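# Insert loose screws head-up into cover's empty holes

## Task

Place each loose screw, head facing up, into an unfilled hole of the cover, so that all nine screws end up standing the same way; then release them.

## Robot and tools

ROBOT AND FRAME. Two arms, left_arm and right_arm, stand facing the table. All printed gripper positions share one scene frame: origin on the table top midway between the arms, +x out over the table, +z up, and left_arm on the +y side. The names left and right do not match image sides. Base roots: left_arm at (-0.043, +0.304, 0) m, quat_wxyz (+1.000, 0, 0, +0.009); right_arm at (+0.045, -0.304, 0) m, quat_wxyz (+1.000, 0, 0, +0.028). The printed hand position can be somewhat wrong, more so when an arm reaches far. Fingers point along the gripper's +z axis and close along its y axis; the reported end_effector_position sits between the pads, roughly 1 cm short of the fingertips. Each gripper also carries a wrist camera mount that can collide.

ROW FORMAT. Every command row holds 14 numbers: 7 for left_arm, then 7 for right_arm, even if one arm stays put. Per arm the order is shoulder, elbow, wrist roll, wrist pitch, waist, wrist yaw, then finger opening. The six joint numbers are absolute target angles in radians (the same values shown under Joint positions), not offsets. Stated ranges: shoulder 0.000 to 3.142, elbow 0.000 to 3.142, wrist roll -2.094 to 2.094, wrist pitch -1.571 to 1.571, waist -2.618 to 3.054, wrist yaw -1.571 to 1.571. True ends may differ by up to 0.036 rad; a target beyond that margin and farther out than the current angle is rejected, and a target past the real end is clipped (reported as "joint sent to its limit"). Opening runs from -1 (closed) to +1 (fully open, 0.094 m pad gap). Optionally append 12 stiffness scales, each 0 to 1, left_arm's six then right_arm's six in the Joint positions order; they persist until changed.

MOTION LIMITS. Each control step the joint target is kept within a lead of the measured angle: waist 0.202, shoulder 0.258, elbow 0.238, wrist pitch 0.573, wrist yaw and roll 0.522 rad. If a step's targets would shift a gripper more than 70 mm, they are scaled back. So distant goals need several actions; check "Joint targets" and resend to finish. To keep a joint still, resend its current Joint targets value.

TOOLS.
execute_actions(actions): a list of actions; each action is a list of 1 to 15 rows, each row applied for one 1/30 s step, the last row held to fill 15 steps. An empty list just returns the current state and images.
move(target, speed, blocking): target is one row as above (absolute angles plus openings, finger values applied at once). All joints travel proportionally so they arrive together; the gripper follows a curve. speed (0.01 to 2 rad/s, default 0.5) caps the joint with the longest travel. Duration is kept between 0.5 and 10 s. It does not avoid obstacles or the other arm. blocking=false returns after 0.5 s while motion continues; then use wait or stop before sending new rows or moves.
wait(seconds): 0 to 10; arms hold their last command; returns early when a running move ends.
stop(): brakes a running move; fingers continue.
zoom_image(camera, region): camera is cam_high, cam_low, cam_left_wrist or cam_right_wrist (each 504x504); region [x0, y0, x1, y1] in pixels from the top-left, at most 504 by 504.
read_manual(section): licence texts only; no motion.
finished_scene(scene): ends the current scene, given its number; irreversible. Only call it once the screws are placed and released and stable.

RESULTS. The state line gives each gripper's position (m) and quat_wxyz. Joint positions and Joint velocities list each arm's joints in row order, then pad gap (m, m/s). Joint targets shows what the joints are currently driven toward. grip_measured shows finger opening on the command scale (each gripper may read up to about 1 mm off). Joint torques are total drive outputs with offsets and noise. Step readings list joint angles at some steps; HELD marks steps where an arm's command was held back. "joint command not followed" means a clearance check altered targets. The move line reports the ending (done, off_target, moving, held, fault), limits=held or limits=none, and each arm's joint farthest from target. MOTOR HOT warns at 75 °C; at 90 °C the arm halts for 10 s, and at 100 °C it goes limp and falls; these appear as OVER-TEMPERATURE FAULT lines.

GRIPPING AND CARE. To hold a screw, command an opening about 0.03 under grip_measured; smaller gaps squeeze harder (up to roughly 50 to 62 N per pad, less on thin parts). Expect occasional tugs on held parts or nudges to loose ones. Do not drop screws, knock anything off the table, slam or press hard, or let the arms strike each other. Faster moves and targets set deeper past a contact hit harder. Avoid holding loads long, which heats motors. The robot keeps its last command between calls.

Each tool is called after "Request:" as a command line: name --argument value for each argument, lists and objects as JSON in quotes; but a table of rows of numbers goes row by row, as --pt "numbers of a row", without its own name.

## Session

Request:
execute_actions --actions '[]'

Scene clock: 0.00 s.
left_arm: end_effector_position=(+0.1729, +0.3594, +0.3674) grip_measured=+1.000 end_effector_quat_wxyz=(+0.142, +0.578, +0.672, +0.441) | right_arm: end_effector_position=(+0.1561, -0.0856, +0.3097) grip_measured=+1.000 end_effector_quat_wxyz=(-0.463, +0.656, -0.446, -0.395)
Joint names: [shoulder, elbow, wrist roll, wrist pitch, waist, wrist yaw]
Joint positions: left_arm=[ 0.965  1.536  1.456 -1.346 -0.249 -0.615  0.094] | right_arm=[ 0.894  0.996 -1.093 -0.958  0.287 -1.222  0.094]
Joint velocities: left_arm=[-0.017  0.002 -0.066  0.007 -0.007  0.022  0.   ] | right_arm=[-0.012 -0.007  0.007  0.007  0.007  0.022  0.   ]
Joint torques (N m, as the arm reports them, + toward a larger angle): no reading
Motor temperatures (°C, as the motors report them): left_arm=[31 27 24 31 22 23] | right_arm=[32 23 24 27 24 25]
Joint targets: left_arm=[0.962 1.543 1.454 -1.347 -0.249 -0.619] | right_arm=[0.890 1.000 -1.093 -0.969 0.287 -1.232]
Joint stiffness scale: left_arm=[1. 1. 1. 1. 1. 1.] | right_arm=[1. 1. 1. 1. 1. 1.]

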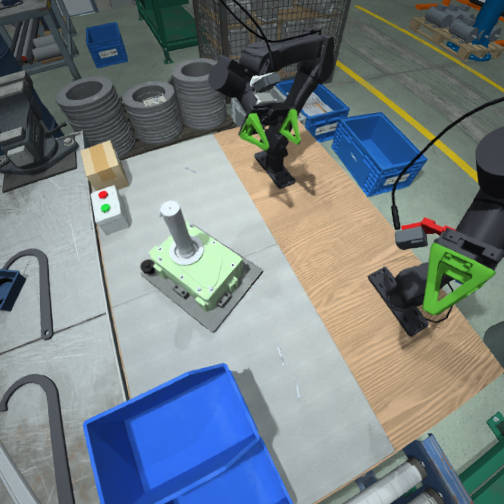

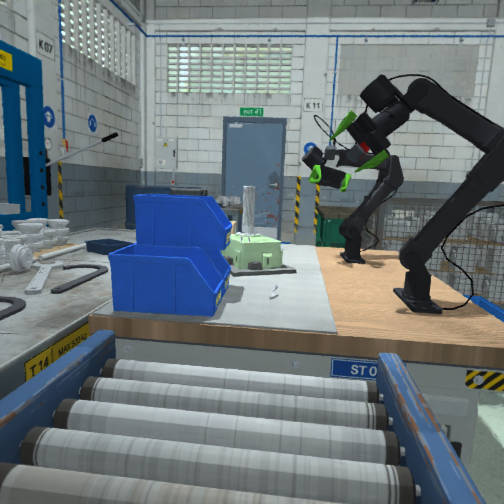

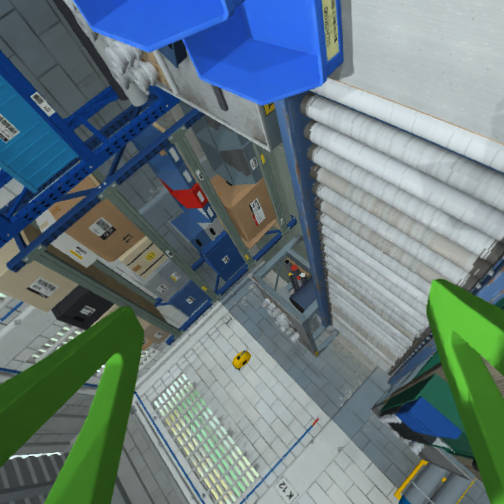

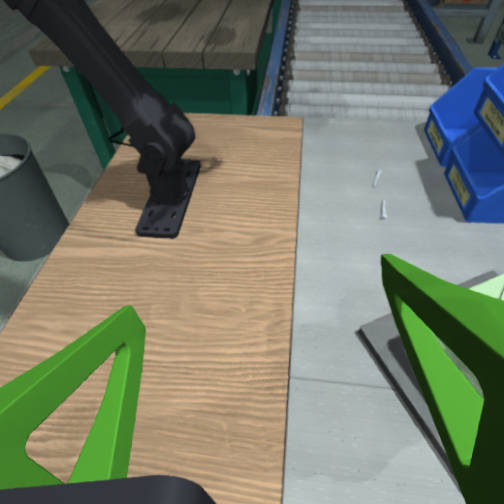

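Request:
zoom_image --camera "cam_high" --region '[130, 190, 280, 340]'

Request:
zoom_image --camera "cam_high" --region '[230, 310, 350, 430]'

Request:
zoom_image --camera "cam_high" --region '[120, 130, 260, 230]'

Region (130, 190, 280, 340) of cam_high's 504x504 image, scaled by 3.360, with more detail than that image has.

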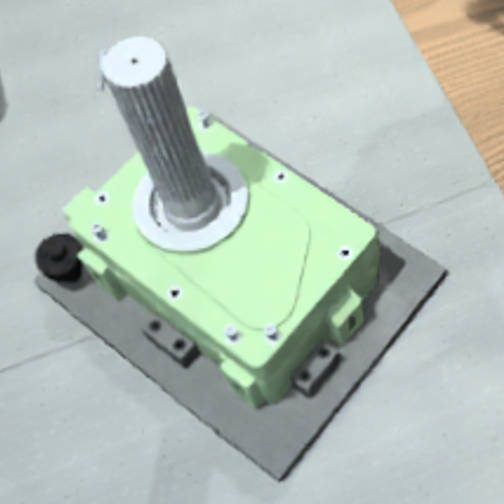

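Region (230, 310, 350, 430) of cam_high's 504x504 image, scaled by 4.200, with more detail than that image has.

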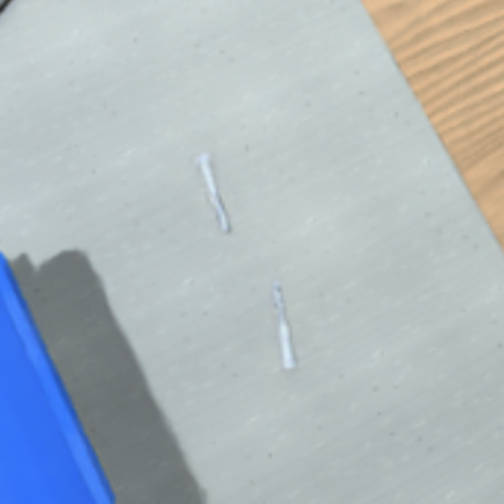

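Region (120, 130, 260, 230) of cam_high's 504x504 image, scaled by 3.600, with more detail than that image has; it fills the top 360 rows of this view, and the rest is white.

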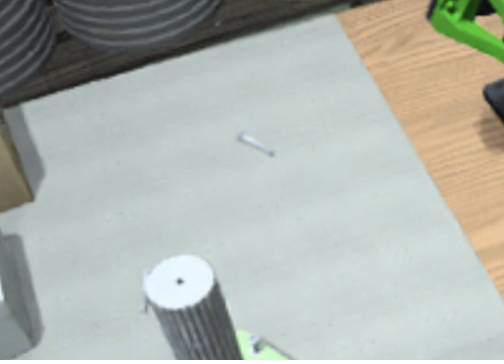

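Request:
move --target '[0.99,0.86,0,-0.876,0.11,0,-0.6,0.87,1.0,0,-1.117,-0.15,0,-0.6]' --speed 0.8

Scene clock: 37.77 s.
left_arm: end_effector_position=(+0.2118, +0.3357, +0.1602) grip_measured=-0.598 end_effector_quat_wxyz=(+0.280, -0.052, +0.958, +0.021) | right_arm: end_effector_position=(+0.2715, -0.3213, +0.2002) grip_measured=-0.599 end_effector_quat_wxyz=(+0.283, +0.036, +0.958, -0.010)
Joint names: [shoulder, elbow, wrist roll, wrist pitch, waist, wrist yaw]
Joint positions: left_arm=[ 0.979  0.865  0.009 -0.887  0.098 -0.008  0.019] | right_arm=[ 0.894  0.996 -0.008 -1.098 -0.141 -0.008  0.019]
Joint velocities: left_arm=[ 0.007 -0.007 -0.022 -0.051 -0.017 -0.007 -0.001] | right_arm=[ 0.002 -0.002 -0.037 -0.051  0.017 -0.007 -0.   ]
Joint torques (N m, as the arm reports them, + toward a larger angle): left_arm=[-0.87  5.52 -0.11  1.07  1.01  0.11] | right_arm=[-3.27  6.5   0.1   1.14 -0.62  0.13]
Motor temperatures (°C, as the motors report them): left_arm=[30 28 24 33 22 23] | right_arm=[31 24 24 28 24 25]
Joint targets: left_arm=[0.990 0.860 -0.000 -0.876 0.110 -0.000] | right_arm=[0.870 1.000 -0.000 -1.117 -0.150 -0.000]
Joint stiffness scale: left_arm=[1. 1. 1. 1. 1. 1.] | right_arm=[1. 1. 1. 1. 1. 1.]
move: off_target (right_arm); limits=none; left_arm: farthest joint: the waist, 0.012 radians from its target (0.359 radians at the start); right_arm: farthest joint: the shoulder, 0.024 radians from its target (0.024 radians at the start)

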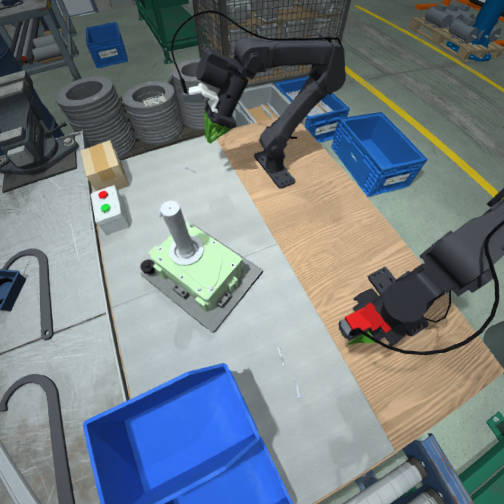

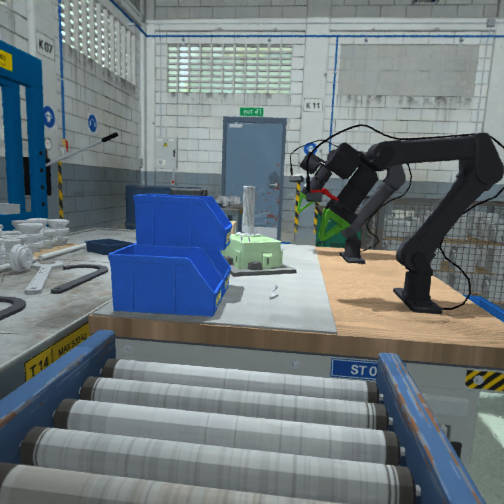

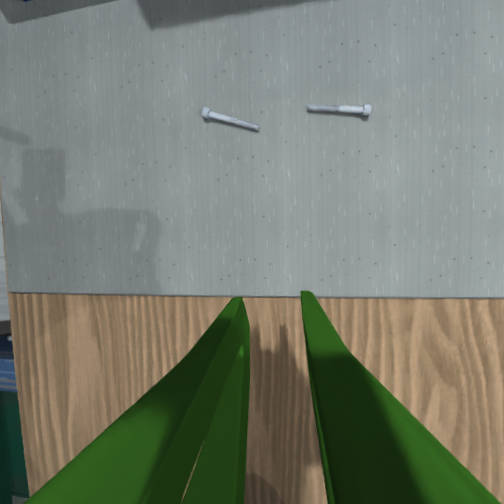

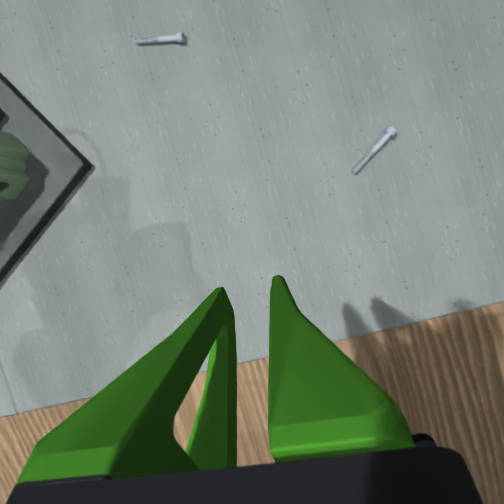

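Request:
zoom_image --camera "cam_left_wrist" --region '[180, 70, 400, 170]'

Request:
zoom_image --camera "cam_right_wrist" --region '[100, 0, 440, 200]'

Region (180, 70, 400, 170) of cam_left_wrist's 504x504 image, scaled by 2.291, with more detail than that image has; it fills the top 229 rows of this view, and the rest is white.

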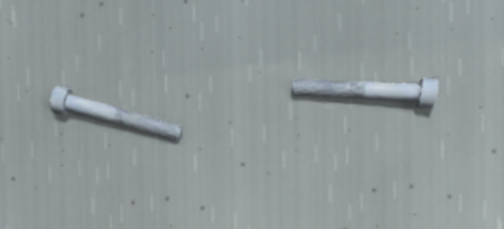

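Region (100, 0, 440, 200) of cam_right_wrist's 504x504 image, scaled by 1.482, with more detail than that image has; it fills the top 296 rows of this view, and the rest is white.

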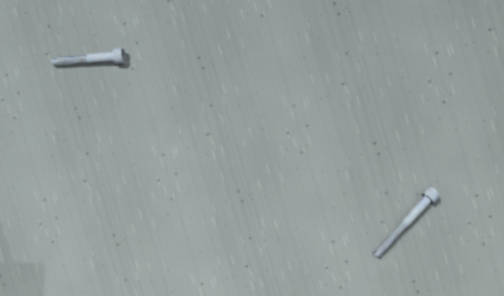

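Request:
move --target '[2.158,1.89,1.37,-1.36,-0.255,-0.352,-0.6,2.161,1.917,0.485,-1.495,-0.54,-0.168,-0.6]' --speed 0.7

Scene clock: 122.67 s.
left_arm: end_effector_position=(+0.3617, +0.2710, +0.0862) grip_measured=-0.598 end_effector_quat_wxyz=(-0.121, +0.708, +0.685, +0.125) | right_arm: end_effector_position=(+0.3885, -0.4497, +0.0847) grip_measured=-0.599 end_effector_quat_wxyz=(-0.097, +0.464, +0.877, +0.081)
Joint names: [shoulder, elbow, wrist roll, wrist pitch, waist, wrist yaw]
Joint positions: left_arm=[ 2.161  1.864  1.361 -1.345 -0.248 -0.343  0.019] | right_arm=[ 2.165  1.881  0.476 -1.482 -0.537 -0.163  0.019]
Joint velocities: left_arm=[ 0.007 -0.017  0.007  0.037 -0.002  0.037 -0.   ] | right_arm=[ 0.002 -0.007 -0.022 -0.007  0.007 -0.051  0.   ]
Joint torques (N m, as the arm reports them, + toward a larger angle): left_arm=[-12.22   7.     0.09  -0.17  -0.58  -0.31] | right_arm=[-14.04   8.15   0.08  -0.31  -0.36  -0.11]
Motor temperatures (°C, as the motors report them): left_arm=[30 28 24 32 22 23] | right_arm=[31 25 24 28 24 25]
Joint targets: left_arm=[2.158 1.890 1.370 -1.360 -0.255 -0.352] | right_arm=[2.161 1.917 0.485 -1.495 -0.540 -0.168]
Joint stiffness scale: left_arm=[1. 1. 1. 1. 1. 1.] | right_arm=[1. 1. 1. 1. 1. 1.]
move: off_target (left_arm, right_arm); limits=none; left_arm: farthest joint: the elbow, 0.026 radians from its target (1.025 radians at the start); right_arm: farthest joint: the elbow, 0.036 radians from its target (0.921 radians at the start)

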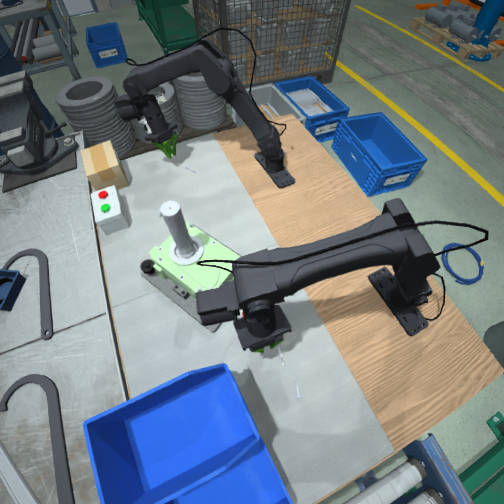

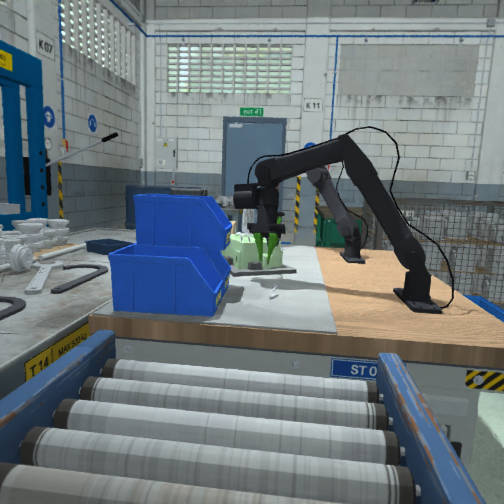

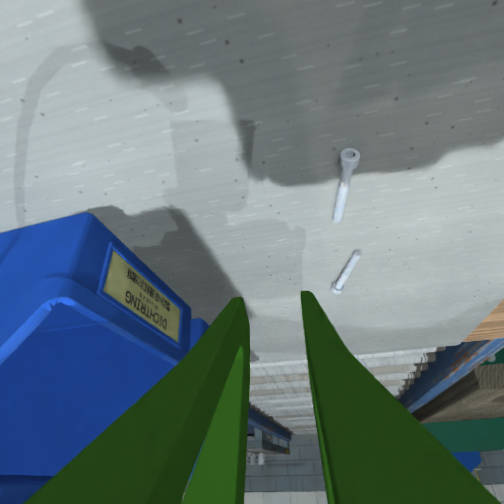

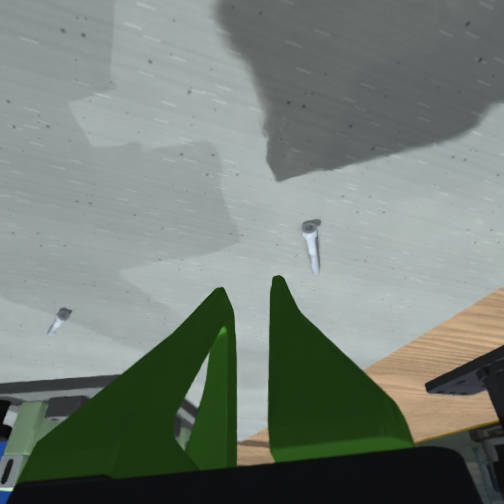

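Request:
move --target '[2.005,1.53,1.31,-1.17,-0.333,-0.34,-0.6,2.14,1.755,0.383,-1.527,-0.597,-0.13,-0.6]' --speed 0.3

Scene clock: 150.33 s.
left_arm: end_effector_position=(+0.3163, +0.2544, +0.0538) grip_measured=-0.598 end_effector_quat_wxyz=(-0.127, +0.720, +0.671, +0.124) | right_arm: end_effector_position=(+0.3477, -0.4536, +0.0693) grip_measured=-0.599 end_effector_quat_wxyz=(-0.156, +0.449, +0.876, +0.079)
Joint names: [shoulder, elbow, wrist roll, wrist pitch, waist, wrist yaw]
Joint positions: left_arm=[ 2.037  1.54   1.319 -1.178 -0.322 -0.343  0.019] | right_arm=[ 2.157  1.776  0.391 -1.515 -0.59  -0.137  0.019]
Joint velocities: left_arm=[ 0.017  0.002 -0.051 -0.007 -0.007  0.037  0.   ] | right_arm=[-0.002 -0.027  0.066 -0.007  0.002  0.066  0.001]
Joint torques (N m, as the arm reports them, + toward a larger angle): left_arm=[-13.56   4.13  -0.1    0.01  -0.86  -0.16] | right_arm=[-14.83   3.58  -0.03  -0.58  -0.81   0.02]
Motor temperatures (°C, as the motors report them): left_arm=[36 29 24 30 22 23] | right_arm=[35 26 24 27 24 25]
Joint targets: left_arm=[2.005 1.530 1.310 -1.170 -0.333 -0.340] | right_arm=[2.140 1.755 0.383 -1.527 -0.597 -0.130]
Joint stiffness scale: left_arm=[1. 1. 1. 1. 1. 1.] | right_arm=[1. 1. 1. 1. 1. 1.]
move: off_target (left_arm, right_arm); limits=none; left_arm: farthest joint: the shoulder, 0.032 radians from its target (0.156 radians at the start); right_arm: farthest joint: the elbow, 0.021 radians from its target (0.126 radians at the start)

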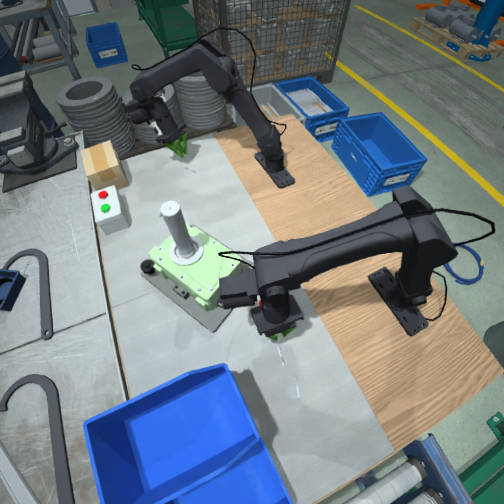

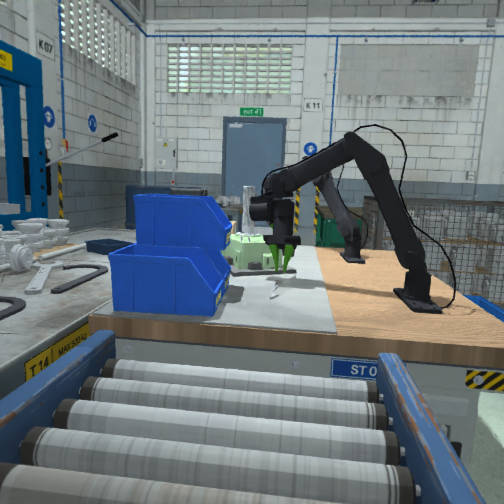

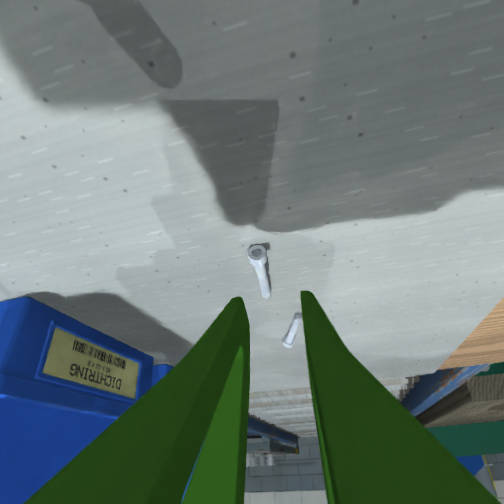

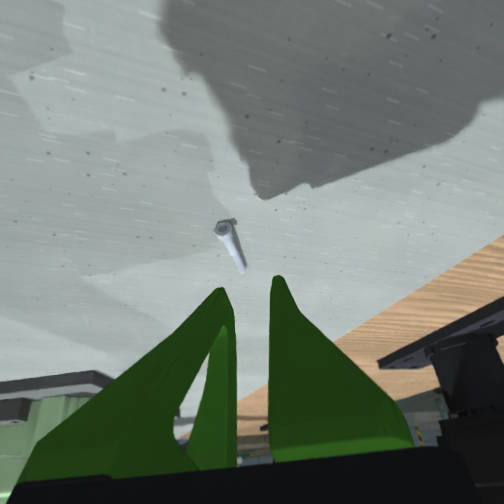

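Request:
move --target '[2.0,1.427,1.408,-1.03,-0.241,-0.353,-0.6,2.108,1.618,0.443,-1.39,-0.542,-0.16,-0.6]' --speed 0.15

Scene clock: 171.60 s.
left_arm: end_effector_position=(+0.3199, +0.2800, +0.0282) grip_measured=-0.598 end_effector_quat_wxyz=(-0.122, +0.721, +0.670, +0.125) | right_arm: end_effector_position=(+0.3451, -0.4333, +0.0476) grip_measured=-0.599 end_effector_quat_wxyz=(-0.158, +0.451, +0.875, +0.081)
Joint names: [shoulder, elbow, wrist roll, wrist pitch, waist, wrist yaw]
Joint positions: left_arm=[ 2.037  1.437  1.399 -1.037 -0.252 -0.344  0.019] | right_arm=[ 2.126  1.639  0.434 -1.406 -0.55  -0.155  0.019]
Joint velocities: left_arm=[-0.007 -0.007 -0.007 -0.007  0.002  0.007 -0.001] | right_arm=[-0.007  0.012  0.037 -0.007  0.017  0.007  0.   ]
Joint torques (N m, as the arm reports them, + toward a larger angle): left_arm=[-13.95   4.07   0.11   0.07   0.75  -0.3 ] | right_arm=[-14.7    3.35   0.09  -0.33   0.67  -0.1 ]
Motor temperatures (°C, as the motors report them): left_arm=[38 28 24 29 22 23] | right_arm=[36 24 24 27 24 25]
Joint targets: left_arm=[2.000 1.427 1.408 -1.030 -0.241 -0.353] | right_arm=[2.108 1.618 0.443 -1.390 -0.542 -0.160]
Joint stiffness scale: left_arm=[1. 1. 1. 1. 1. 1.] | right_arm=[1. 1. 1. 1. 1. 1.]
move: off_target (left_arm, right_arm); limits=none; left_arm: farthest joint: the shoulder, 0.037 radians from its target (0.037 radians at the start); right_arm: farthest joint: the elbow, 0.021 radians from its target (0.158 radians at the start)

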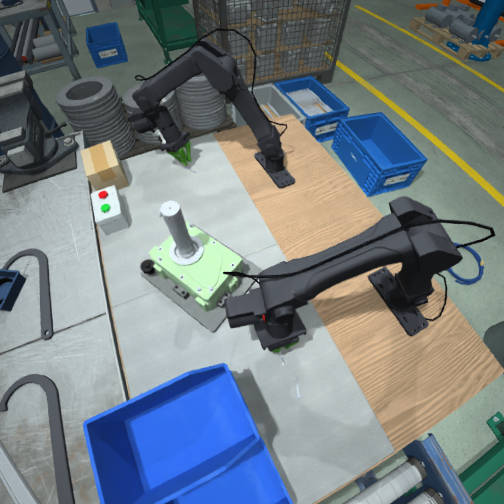

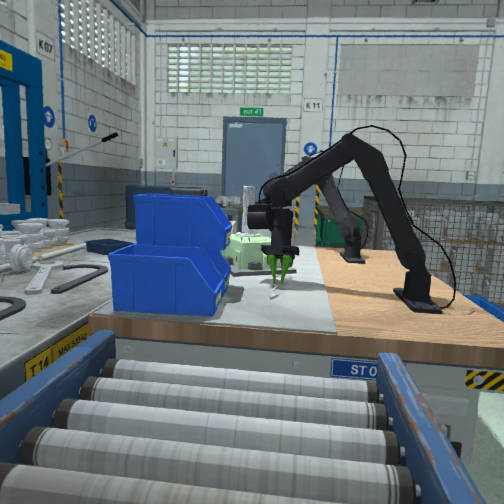

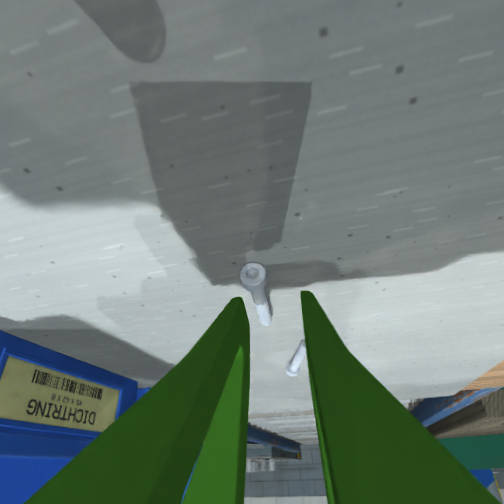

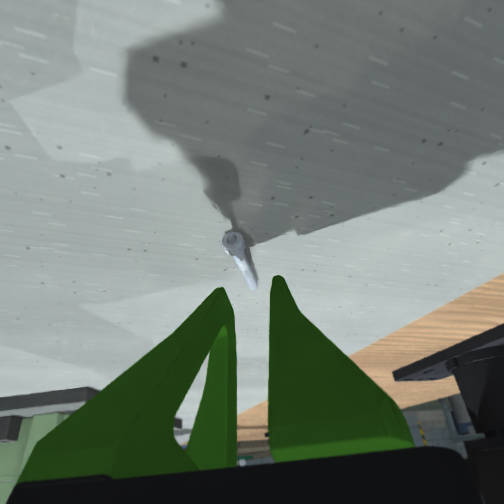

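Request:
move --target '[2.052,1.411,1.445,-0.984,-0.205,-0.355,-0.6,2.1,1.569,0.457,-1.338,-0.527,-0.162,-0.6]' --speed 0.06

Scene clock: 190.27 s.
left_arm: end_effector_position=(+0.3265, +0.2920, +0.0245) grip_measured=-0.598 end_effector_quat_wxyz=(-0.114, +0.720, +0.672, +0.130) | right_arm: end_effector_position=(+0.3458, -0.4281, +0.0386) grip_measured=-0.599 end_effector_quat_wxyz=(-0.152, +0.452, +0.875, +0.080)
Joint names: [shoulder, elbow, wrist roll, wrist pitch, waist, wrist yaw]
Joint positions: left_arm=[ 2.037  1.422  1.436 -0.992 -0.216 -0.346  0.019] | right_arm=[ 2.117  1.591  0.448 -1.353 -0.536 -0.158  0.019]
Joint velocities: left_arm=[ 0.007  0.002  0.007 -0.022 -0.002  0.007  0.001] | right_arm=[ 0.002 -0.002 -0.007  0.051 -0.012 -0.022  0.   ]
Joint torques (N m, as the arm reports them, + toward a larger angle): left_arm=[-9.26  4.05  0.08  0.12  0.93 -0.31] | right_arm=[-14.33   3.24   0.08  -0.23   0.81  -0.11]
Motor temperatures (°C, as the motors report them): left_arm=[39 27 24 28 22 23] | right_arm=[36 24 24 26 24 25]
Joint targets: left_arm=[2.052 1.411 1.445 -0.984 -0.205 -0.355] | right_arm=[2.100 1.569 0.457 -1.338 -0.527 -0.162]
Joint stiffness scale: left_arm=[1. 1. 1. 1. 1. 1.] | right_arm=[1. 1. 1. 1. 1. 1.]
move: off_target (right_arm); limits=none; left_arm: farthest joint: the shoulder, 0.015 radians from its target (0.015 radians at the start); right_arm: farthest joint: the elbow, 0.022 radians from its target (0.070 radians at the start)

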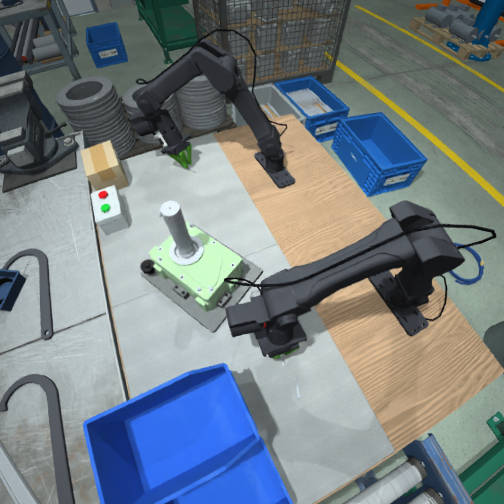

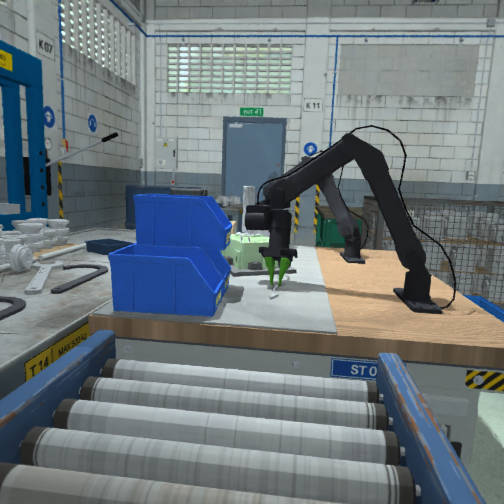

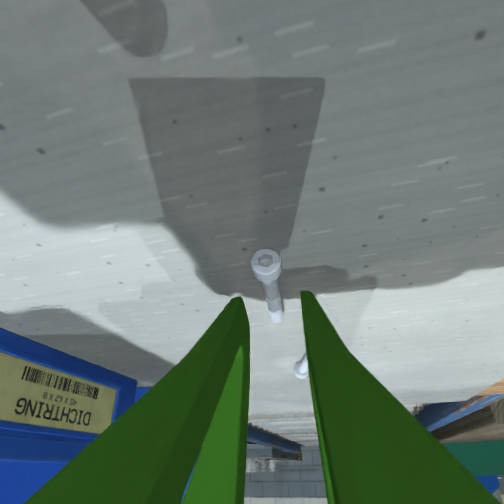

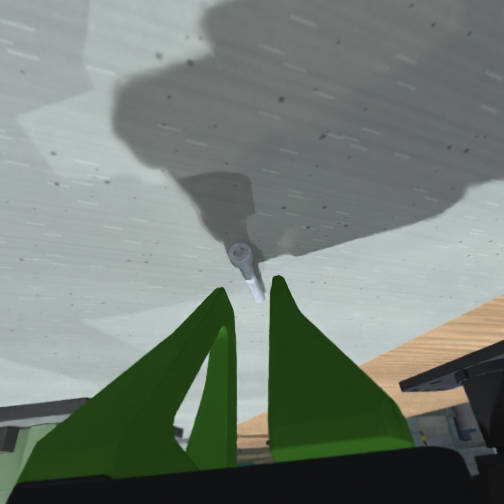

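Request:
execute_actions --actions '[[[2.062,1.411,1.445,-0.975,-0.205,-0.355,-0.6,2.135,1.569,0.457,-1.328,-0.527,-0.162,-0.6],[2.062,1.411,1.445,-0.975,-0.205,-0.355,-0.6,2.135,1.569,0.457,-1.328,-0.527,-0.162,-0.6],[2.062,1.411,1.445,-0.975,-0.205,-0.355,-0.6,2.135,1.569,0.457,-1.328,-0.527,-0.162,-0.6],[2.064,1.411,1.445,-0.975,-0.205,-0.355,-0.6,2.138,1.569,0.457,-1.328,-0.527,-0.162,-0.6]]]'

Scene clock: 199.40 s.
left_arm: end_effector_position=(+0.3266, +0.2920, +0.0171) grip_measured=-0.598 end_effector_quat_wxyz=(-0.119, +0.721, +0.671, +0.127) | right_arm: end_effector_position=(+0.3468, -0.4287, +0.0335) grip_measured=-0.599 end_effector_quat_wxyz=(-0.154, +0.452, +0.875, +0.080)
Joint names: [shoulder, elbow, wrist roll, wrist pitch, waist, wrist yaw]
Joint positions: left_arm=[ 2.058  1.422  1.436 -0.982 -0.216 -0.346  0.019] | right_arm=[ 2.131  1.591  0.448 -1.343 -0.536 -0.158  0.019]
Joint velocities: left_arm=[ 0.012  0.022  0.037  0.007 -0.007  0.007 -0.001] | right_arm=[-0.007  0.017  0.051 -0.051  0.002 -0.007 -0.001]
Joint torques (N m, as the arm reports them, + toward a larger angle): left_arm=[-10.23   4.06   0.09   0.09   0.89  -0.3 ] | right_arm=[-11.87   3.25   0.09  -0.29   0.84  -0.11]
Motor temperatures (°C, as the motors report them): left_arm=[37 27 24 28 22 23] | right_arm=[36 24 24 26 24 25]
Joint targets: left_arm=[2.064 1.411 1.445 -0.975 -0.205 -0.355] | right_arm=[2.138 1.569 0.457 -1.328 -0.527 -0.162]
Joint stiffness scale: left_arm=[1. 1. 1. 1. 1. 1.] | right_arm=[1. 1. 1. 1. 1. 1.]
Step readings (joint positions):
0: left_arm=[2.037 1.422 1.436 -0.991 -0.216 -0.346] | right_arm=[2.117 1.591 0.448 -1.353 -0.536 -0.158]
1: left_arm=[2.038 1.422 1.436 -0.991 -0.216 -0.346] | right_arm=[2.117 1.591 0.448 -1.353 -0.536 -0.158]
2: left_arm=[2.040 1.422 1.436 -0.989 -0.216 -0.346] | right_arm=[2.118 1.591 0.448 -1.351 -0.536 -0.158]
4: left_arm=[2.047 1.422 1.436 -0.986 -0.216 -0.346] | right_arm=[2.123 1.591 0.448 -1.348 -0.536 -0.158]
8: left_arm=[2.058 1.422 1.436 -0.984 -0.216 -0.346] | right_arm=[2.131 1.591 0.448 -1.345 -0.536 -0.158]
15: Joint positions above

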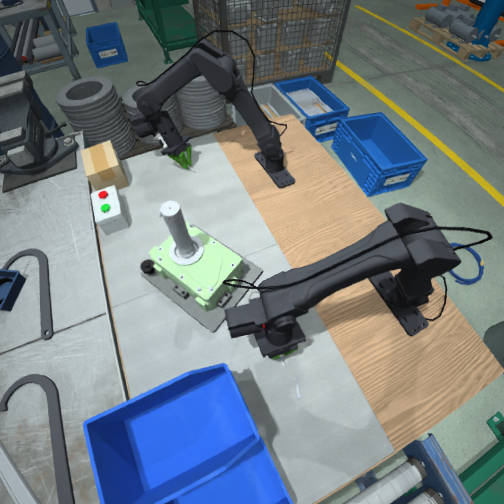

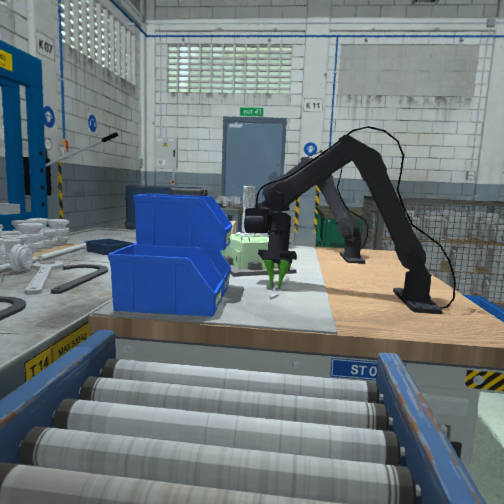

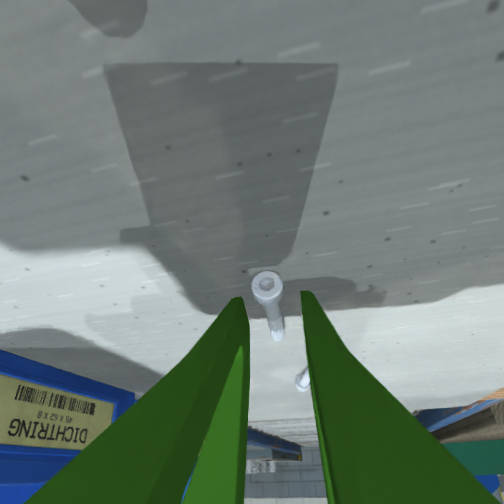

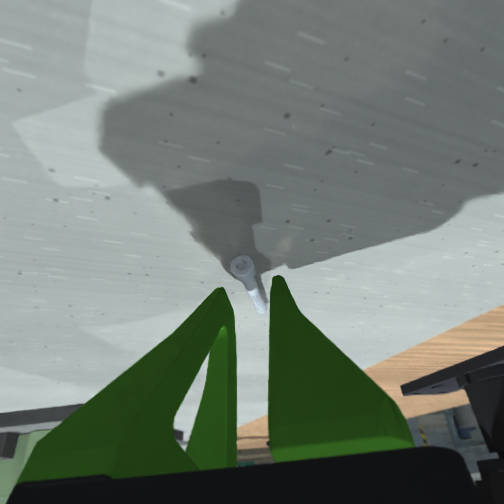

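Continue down gently to find table contact.

Request:
execute_actions --actions '[[[2.08,1.411,1.445,-0.975,-0.205,-0.355,-0.6,2.15,1.569,0.457,-1.328,-0.527,-0.162,-0.6],[2.08,1.411,1.445,-0.975,-0.205,-0.355,-0.6,2.15,1.569,0.457,-1.328,-0.527,-0.162,-0.6],[2.071,1.411,1.445,-0.975,-0.205,-0.355,-0.6,2.146,1.569,0.457,-1.328,-0.527,-0.162,-0.6]]]'

Scene clock: 204.03 s.
left_arm: end_effector_position=(+0.3266, +0.2923, +0.0166) grip_measured=-0.598 end_effector_quat_wxyz=(-0.120, +0.721, +0.671, +0.127) | right_arm: end_effector_position=(+0.3464, -0.4284, +0.0311) grip_measured=-0.599 end_effector_quat_wxyz=(-0.158, +0.452, +0.874, +0.080)
Joint names: [shoulder, elbow, wrist roll, wrist pitch, waist, wrist yaw]
Joint positions: left_arm=[ 2.06   1.422  1.436 -0.982 -0.216 -0.348  0.019] | right_arm=[ 2.139  1.591  0.448 -1.343 -0.536 -0.158  0.019]
Joint velocities: left_arm=[ 0.007  0.017 -0.022 -0.037  0.002  0.051 -0.   ] | right_arm=[ 0.007 -0.012  0.037 -0.037  0.012  0.007 -0.001]
Joint torques (N m, as the arm reports them, + toward a larger angle): left_arm=[-9.73  3.98  0.07  0.09  0.87 -0.28] | right_arm=[-12.12   3.32   0.12  -0.3    0.93  -0.1 ]
Motor temperatures (°C, as the motors report them): left_arm=[37 27 24 28 22 23] | right_arm=[36 24 24 26 24 25]
Joint targets: left_arm=[2.071 1.411 1.445 -0.975 -0.205 -0.355] | right_arm=[2.146 1.569 0.457 -1.328 -0.527 -0.162]
Joint stiffness scale: left_arm=[1. 1. 1. 1. 1. 1.] | right_arm=[1. 1. 1. 1. 1. 1.]
Step readings (joint positions):
0: left_arm=[2.058 1.422 1.436 -0.982 -0.216 -0.346] | right_arm=[2.131 1.591 0.448 -1.343 -0.536 -0.158]
1: left_arm=[2.059 1.422 1.436 -0.982 -0.216 -0.346] | right_arm=[2.132 1.591 0.448 -1.343 -0.536 -0.158]
2: left_arm=[2.060 1.422 1.436 -0.982 -0.216 -0.347] | right_arm=[2.133 1.591 0.448 -1.343 -0.536 -0.158]
4: left_arm=[2.060 1.422 1.436 -0.982 -0.216 -0.348] | right_arm=[2.137 1.591 0.448 -1.343 -0.536 -0.158]
8: left_arm=[2.060 1.422 1.436 -0.982 -0.216 -0.348] | right_arm=[2.139 1.591 0.448 -1.343 -0.536 -0.158]
15: Joint positions above

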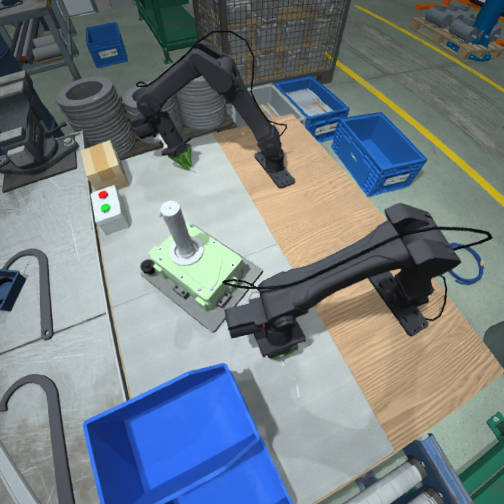

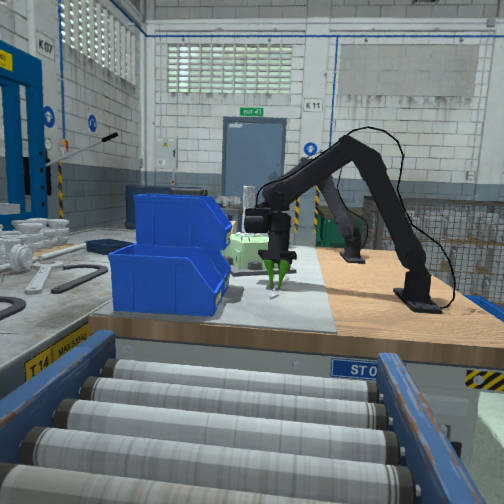

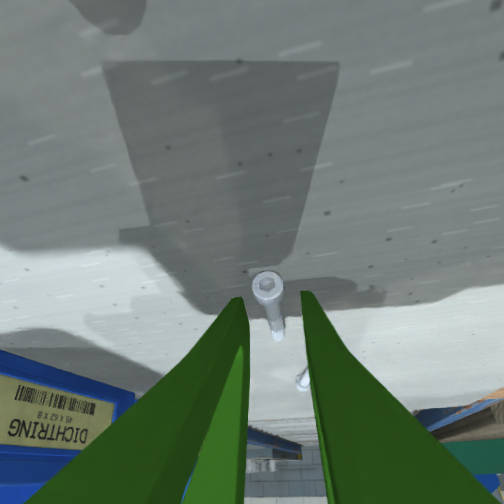

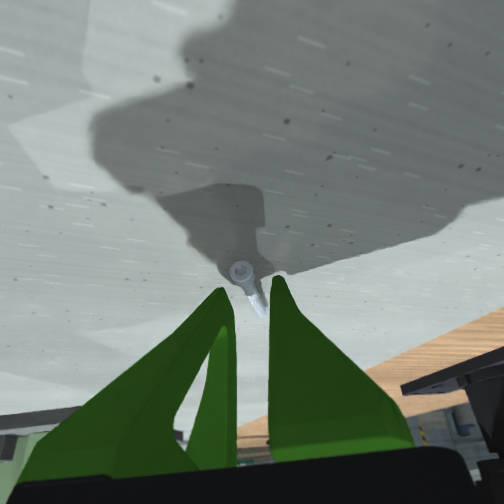

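Request:
execute_actions --actions '[[[2.06,1.411,1.445,-0.975,-0.205,-0.355,-0.75,2.146,1.55,0.457,-1.328,-0.527,-0.162,-0.6],[2.06,1.411,1.445,-0.975,-0.205,-0.355,-0.8,2.146,1.56,0.457,-1.328,-0.527,-0.162,-0.6],[2.06,1.411,1.445,-0.975,-0.205,-0.355,-0.84,2.146,1.56,0.457,-1.328,-0.527,-0.162,-0.6],[2.06,1.411,1.445,-0.975,-0.205,-0.355,-0.87,2.146,1.56,0.457,-1.328,-0.527,-0.162,-0.6],[2.06,1.411,1.445,-0.975,-0.205,-0.355,-0.89,2.146,1.56,0.457,-1.328,-0.527,-0.162,-0.6],[2.06,1.411,1.445,-0.975,-0.205,-0.355,-0.91,2.146,1.56,0.457,-1.328,-0.527,-0.162,-0.6],[2.06,1.411,1.445,-0.975,-0.205,-0.355,-0.93,2.158,1.56,0.457,-1.328,-0.527,-0.162,-0.6],[2.06,1.411,1.445,-0.975,-0.205,-0.355,-0.95,2.158,1.56,0.457,-1.328,-0.527,-0.162,-0.6],[2.06,1.411,1.445,-0.975,-0.205,-0.355,-0.95,2.152,1.56,0.457,-1.328,-0.527,-0.162,-0.6]]]'

Scene clock: 218.77 s.
left_arm: end_effector_position=(+0.3279, +0.2926, +0.0167) grip_measured=-0.924 end_effector_quat_wxyz=(-0.119, +0.721, +0.671, +0.130) | right_arm: end_effector_position=(+0.3435, -0.4269, +0.0273) grip_measured=-0.599 end_effector_quat_wxyz=(-0.164, +0.452, +0.873, +0.080)
Joint names: [shoulder, elbow, wrist roll, wrist pitch, waist, wrist yaw]
Joint positions: left_arm=[ 2.06   1.422  1.437 -0.977 -0.216 -0.351  0.004] | right_arm=[ 2.145  1.58   0.448 -1.34  -0.536 -0.158  0.019]
Joint velocities: left_arm=[ 0.012 -0.002  0.066 -0.022 -0.017 -0.066 -0.   ] | right_arm=[ 0.002 -0.007 -0.007  0.022  0.002  0.007  0.   ]
Joint torques (N m, as the arm reports them, + toward a larger angle): left_arm=[-10.77   3.99   0.08   0.05   0.91  -0.24] | right_arm=[-12.1    3.58   0.13  -0.36   0.7   -0.1 ]
Motor temperatures (°C, as the motors report them): left_arm=[36 27 24 28 22 23] | right_arm=[35 23 24 26 24 25]
Joint targets: left_arm=[2.060 1.411 1.445 -0.975 -0.205 -0.355] | right_arm=[2.152 1.560 0.457 -1.328 -0.527 -0.162]
Joint stiffness scale: left_arm=[1. 1. 1. 1. 1. 1.] | right_arm=[1. 1. 1. 1. 1. 1.]
Step readings (joint positions):
0: left_arm=[2.060 1.422 1.436 -0.982 -0.216 -0.348] | right_arm=[2.139 1.591 0.448 -1.343 -0.536 -0.158]
1: left_arm=[2.060 1.422 1.436 -0.981 -0.216 -0.349] | right_arm=[2.139 1.588 0.448 -1.341 -0.536 -0.158]
2: left_arm=[2.060 1.422 1.436 -0.979 -0.216 -0.350] | right_arm=[2.139 1.585 0.448 -1.340 -0.536 -0.158]
4: left_arm=[2.060 1.422 1.436 -0.977 -0.216 -0.351] | right_arm=[2.140 1.581 0.448 -1.340 -0.536 -0.158]
8: left_arm=[2.060 1.422 1.437 -0.977 -0.216 -0.351] | right_arm=[2.142 1.580 0.448 -1.340 -0.536 -0.158]
15: Joint positions above

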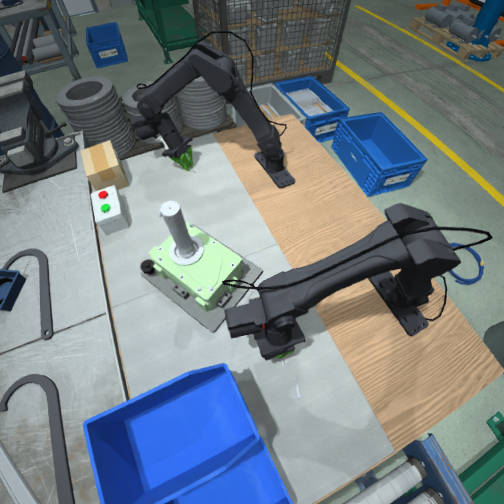

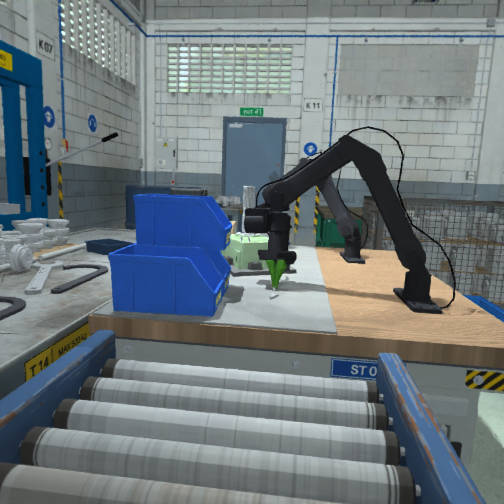

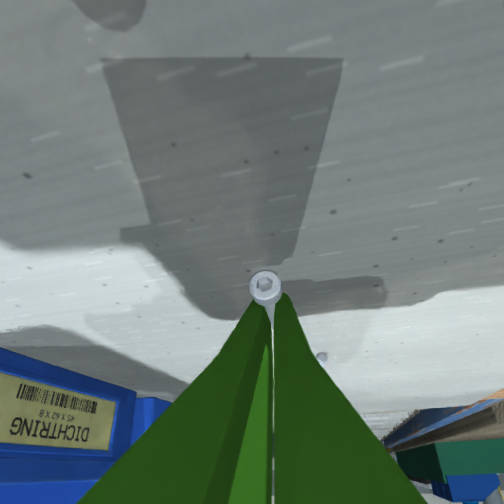

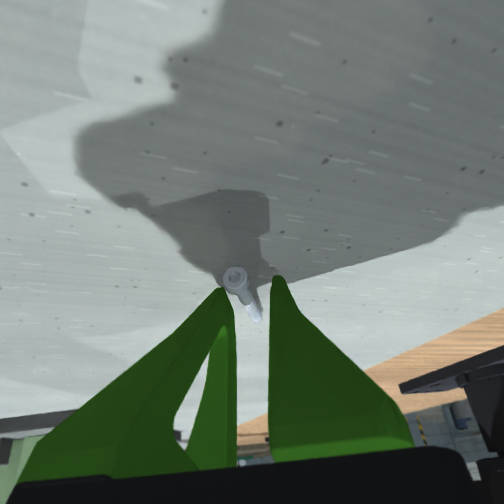

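Request:
execute_actions --actions '[[[2.03,1.411,1.445,-0.975,-0.205,-0.355,-0.95,2.15,1.56,0.468,-1.328,-0.514,-0.162,-0.6],[2.02,1.411,1.445,-0.975,-0.205,-0.355,-0.95,2.15,1.56,0.468,-1.328,-0.514,-0.162,-0.6],[2.01,1.411,1.445,-0.975,-0.205,-0.355,-0.95,2.15,1.56,0.468,-1.328,-0.514,-0.162,-0.6],[2.0,1.411,1.445,-0.975,-0.205,-0.355,-0.95,2.15,1.56,0.468,-1.328,-0.514,-0.162,-0.6],[1.99,1.411,1.445,-0.975,-0.205,-0.355,-0.95,2.15,1.56,0.468,-1.328,-0.514,-0.162,-0.6],[1.98,1.411,1.445,-0.975,-0.205,-0.355,-0.95,2.15,1.56,0.468,-1.328,-0.514,-0.162,-0.6],[1.97,1.411,1.445,-0.975,-0.205,-0.355,-0.95,2.15,1.54,0.468,-1.328,-0.514,-0.162,-0.6],[1.96,1.411,1.445,-0.975,-0.205,-0.355,-0.95,2.15,1.546,0.468,-1.328,-0.514,-0.162,-0.6]]]'

Scene clock: 227.43 s.
left_arm: end_effector_position=(+0.3348, +0.2912, +0.0446) grip_measured=-0.924 end_effector_quat_wxyz=(-0.087, +0.716, +0.676, +0.153) | right_arm: end_effector_position=(+0.3434, -0.4207, +0.0258) grip_measured=-0.599 end_effector_quat_wxyz=(-0.169, +0.449, +0.873, +0.080)
Joint names: [shoulder, elbow, wrist roll, wrist pitch, waist, wrist yaw]
Joint positions: left_arm=[ 1.98   1.422  1.437 -0.977 -0.216 -0.351  0.004] | right_arm=[ 2.145  1.571  0.458 -1.339 -0.52  -0.161  0.019]
Joint velocities: left_arm=[-0.022  0.007 -0.066 -0.022  0.007 -0.037  0.001] | right_arm=[-0.007  0.007  0.007 -0.022  0.012 -0.007 -0.   ]
Joint torques (N m, as the arm reports them, + toward a larger angle): left_arm=[-12.11   4.22   0.08   0.15   0.91  -0.24] | right_arm=[-12.24   3.04   0.13  -0.38   0.52  -0.1 ]
Motor temperatures (°C, as the motors report them): left_arm=[36 27 24 28 22 23] | right_arm=[35 23 24 26 24 25]
Joint targets: left_arm=[1.960 1.411 1.445 -0.975 -0.205 -0.355] | right_arm=[2.150 1.546 0.468 -1.328 -0.514 -0.162]
Joint stiffness scale: left_arm=[1. 1. 1. 1. 1. 1.] | right_arm=[1. 1. 1. 1. 1. 1.]
Step readings (joint positions):
0: left_arm=[2.060 1.422 1.437 -0.977 -0.216 -0.351] | right_arm=[2.145 1.580 0.448 -1.340 -0.536 -0.158]
1: left_arm=[2.060 1.422 1.437 -0.977 -0.216 -0.351] | right_arm=[2.145 1.580 0.450 -1.340 -0.535 -0.158]
2: left_arm=[2.059 1.422 1.437 -0.977 -0.216 -0.351] | right_arm=[2.145 1.580 0.452 -1.340 -0.533 -0.158]
4: left_arm=[2.052 1.422 1.437 -0.977 -0.216 -0.351] | right_arm=[2.145 1.580 0.455 -1.340 -0.527 -0.158]
8: left_arm=[2.015 1.422 1.437 -0.977 -0.216 -0.351] | right_arm=[2.145 1.574 0.457 -1.338 -0.520 -0.159]
15: Joint positions above

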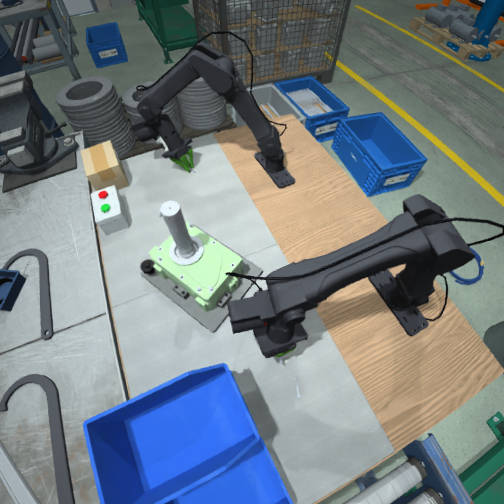

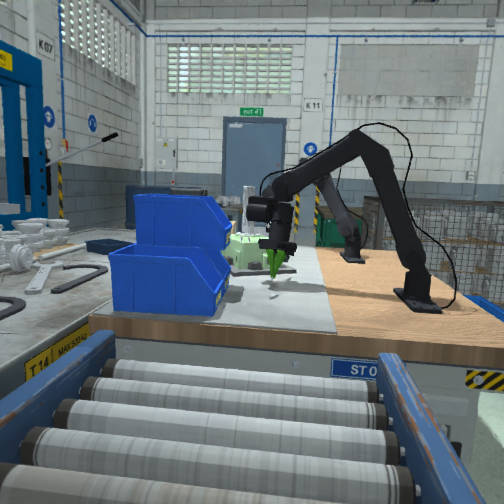

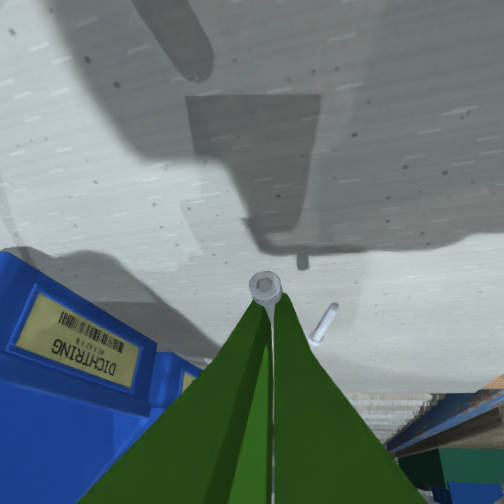

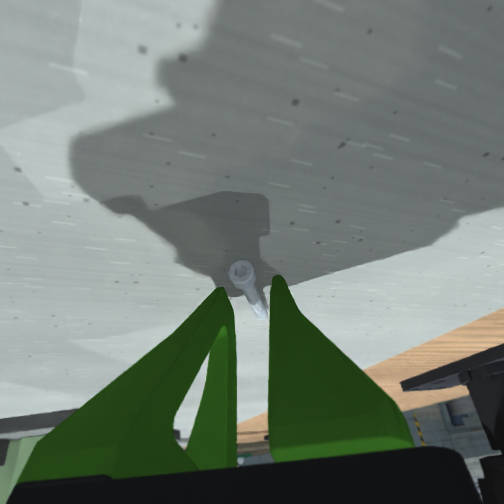

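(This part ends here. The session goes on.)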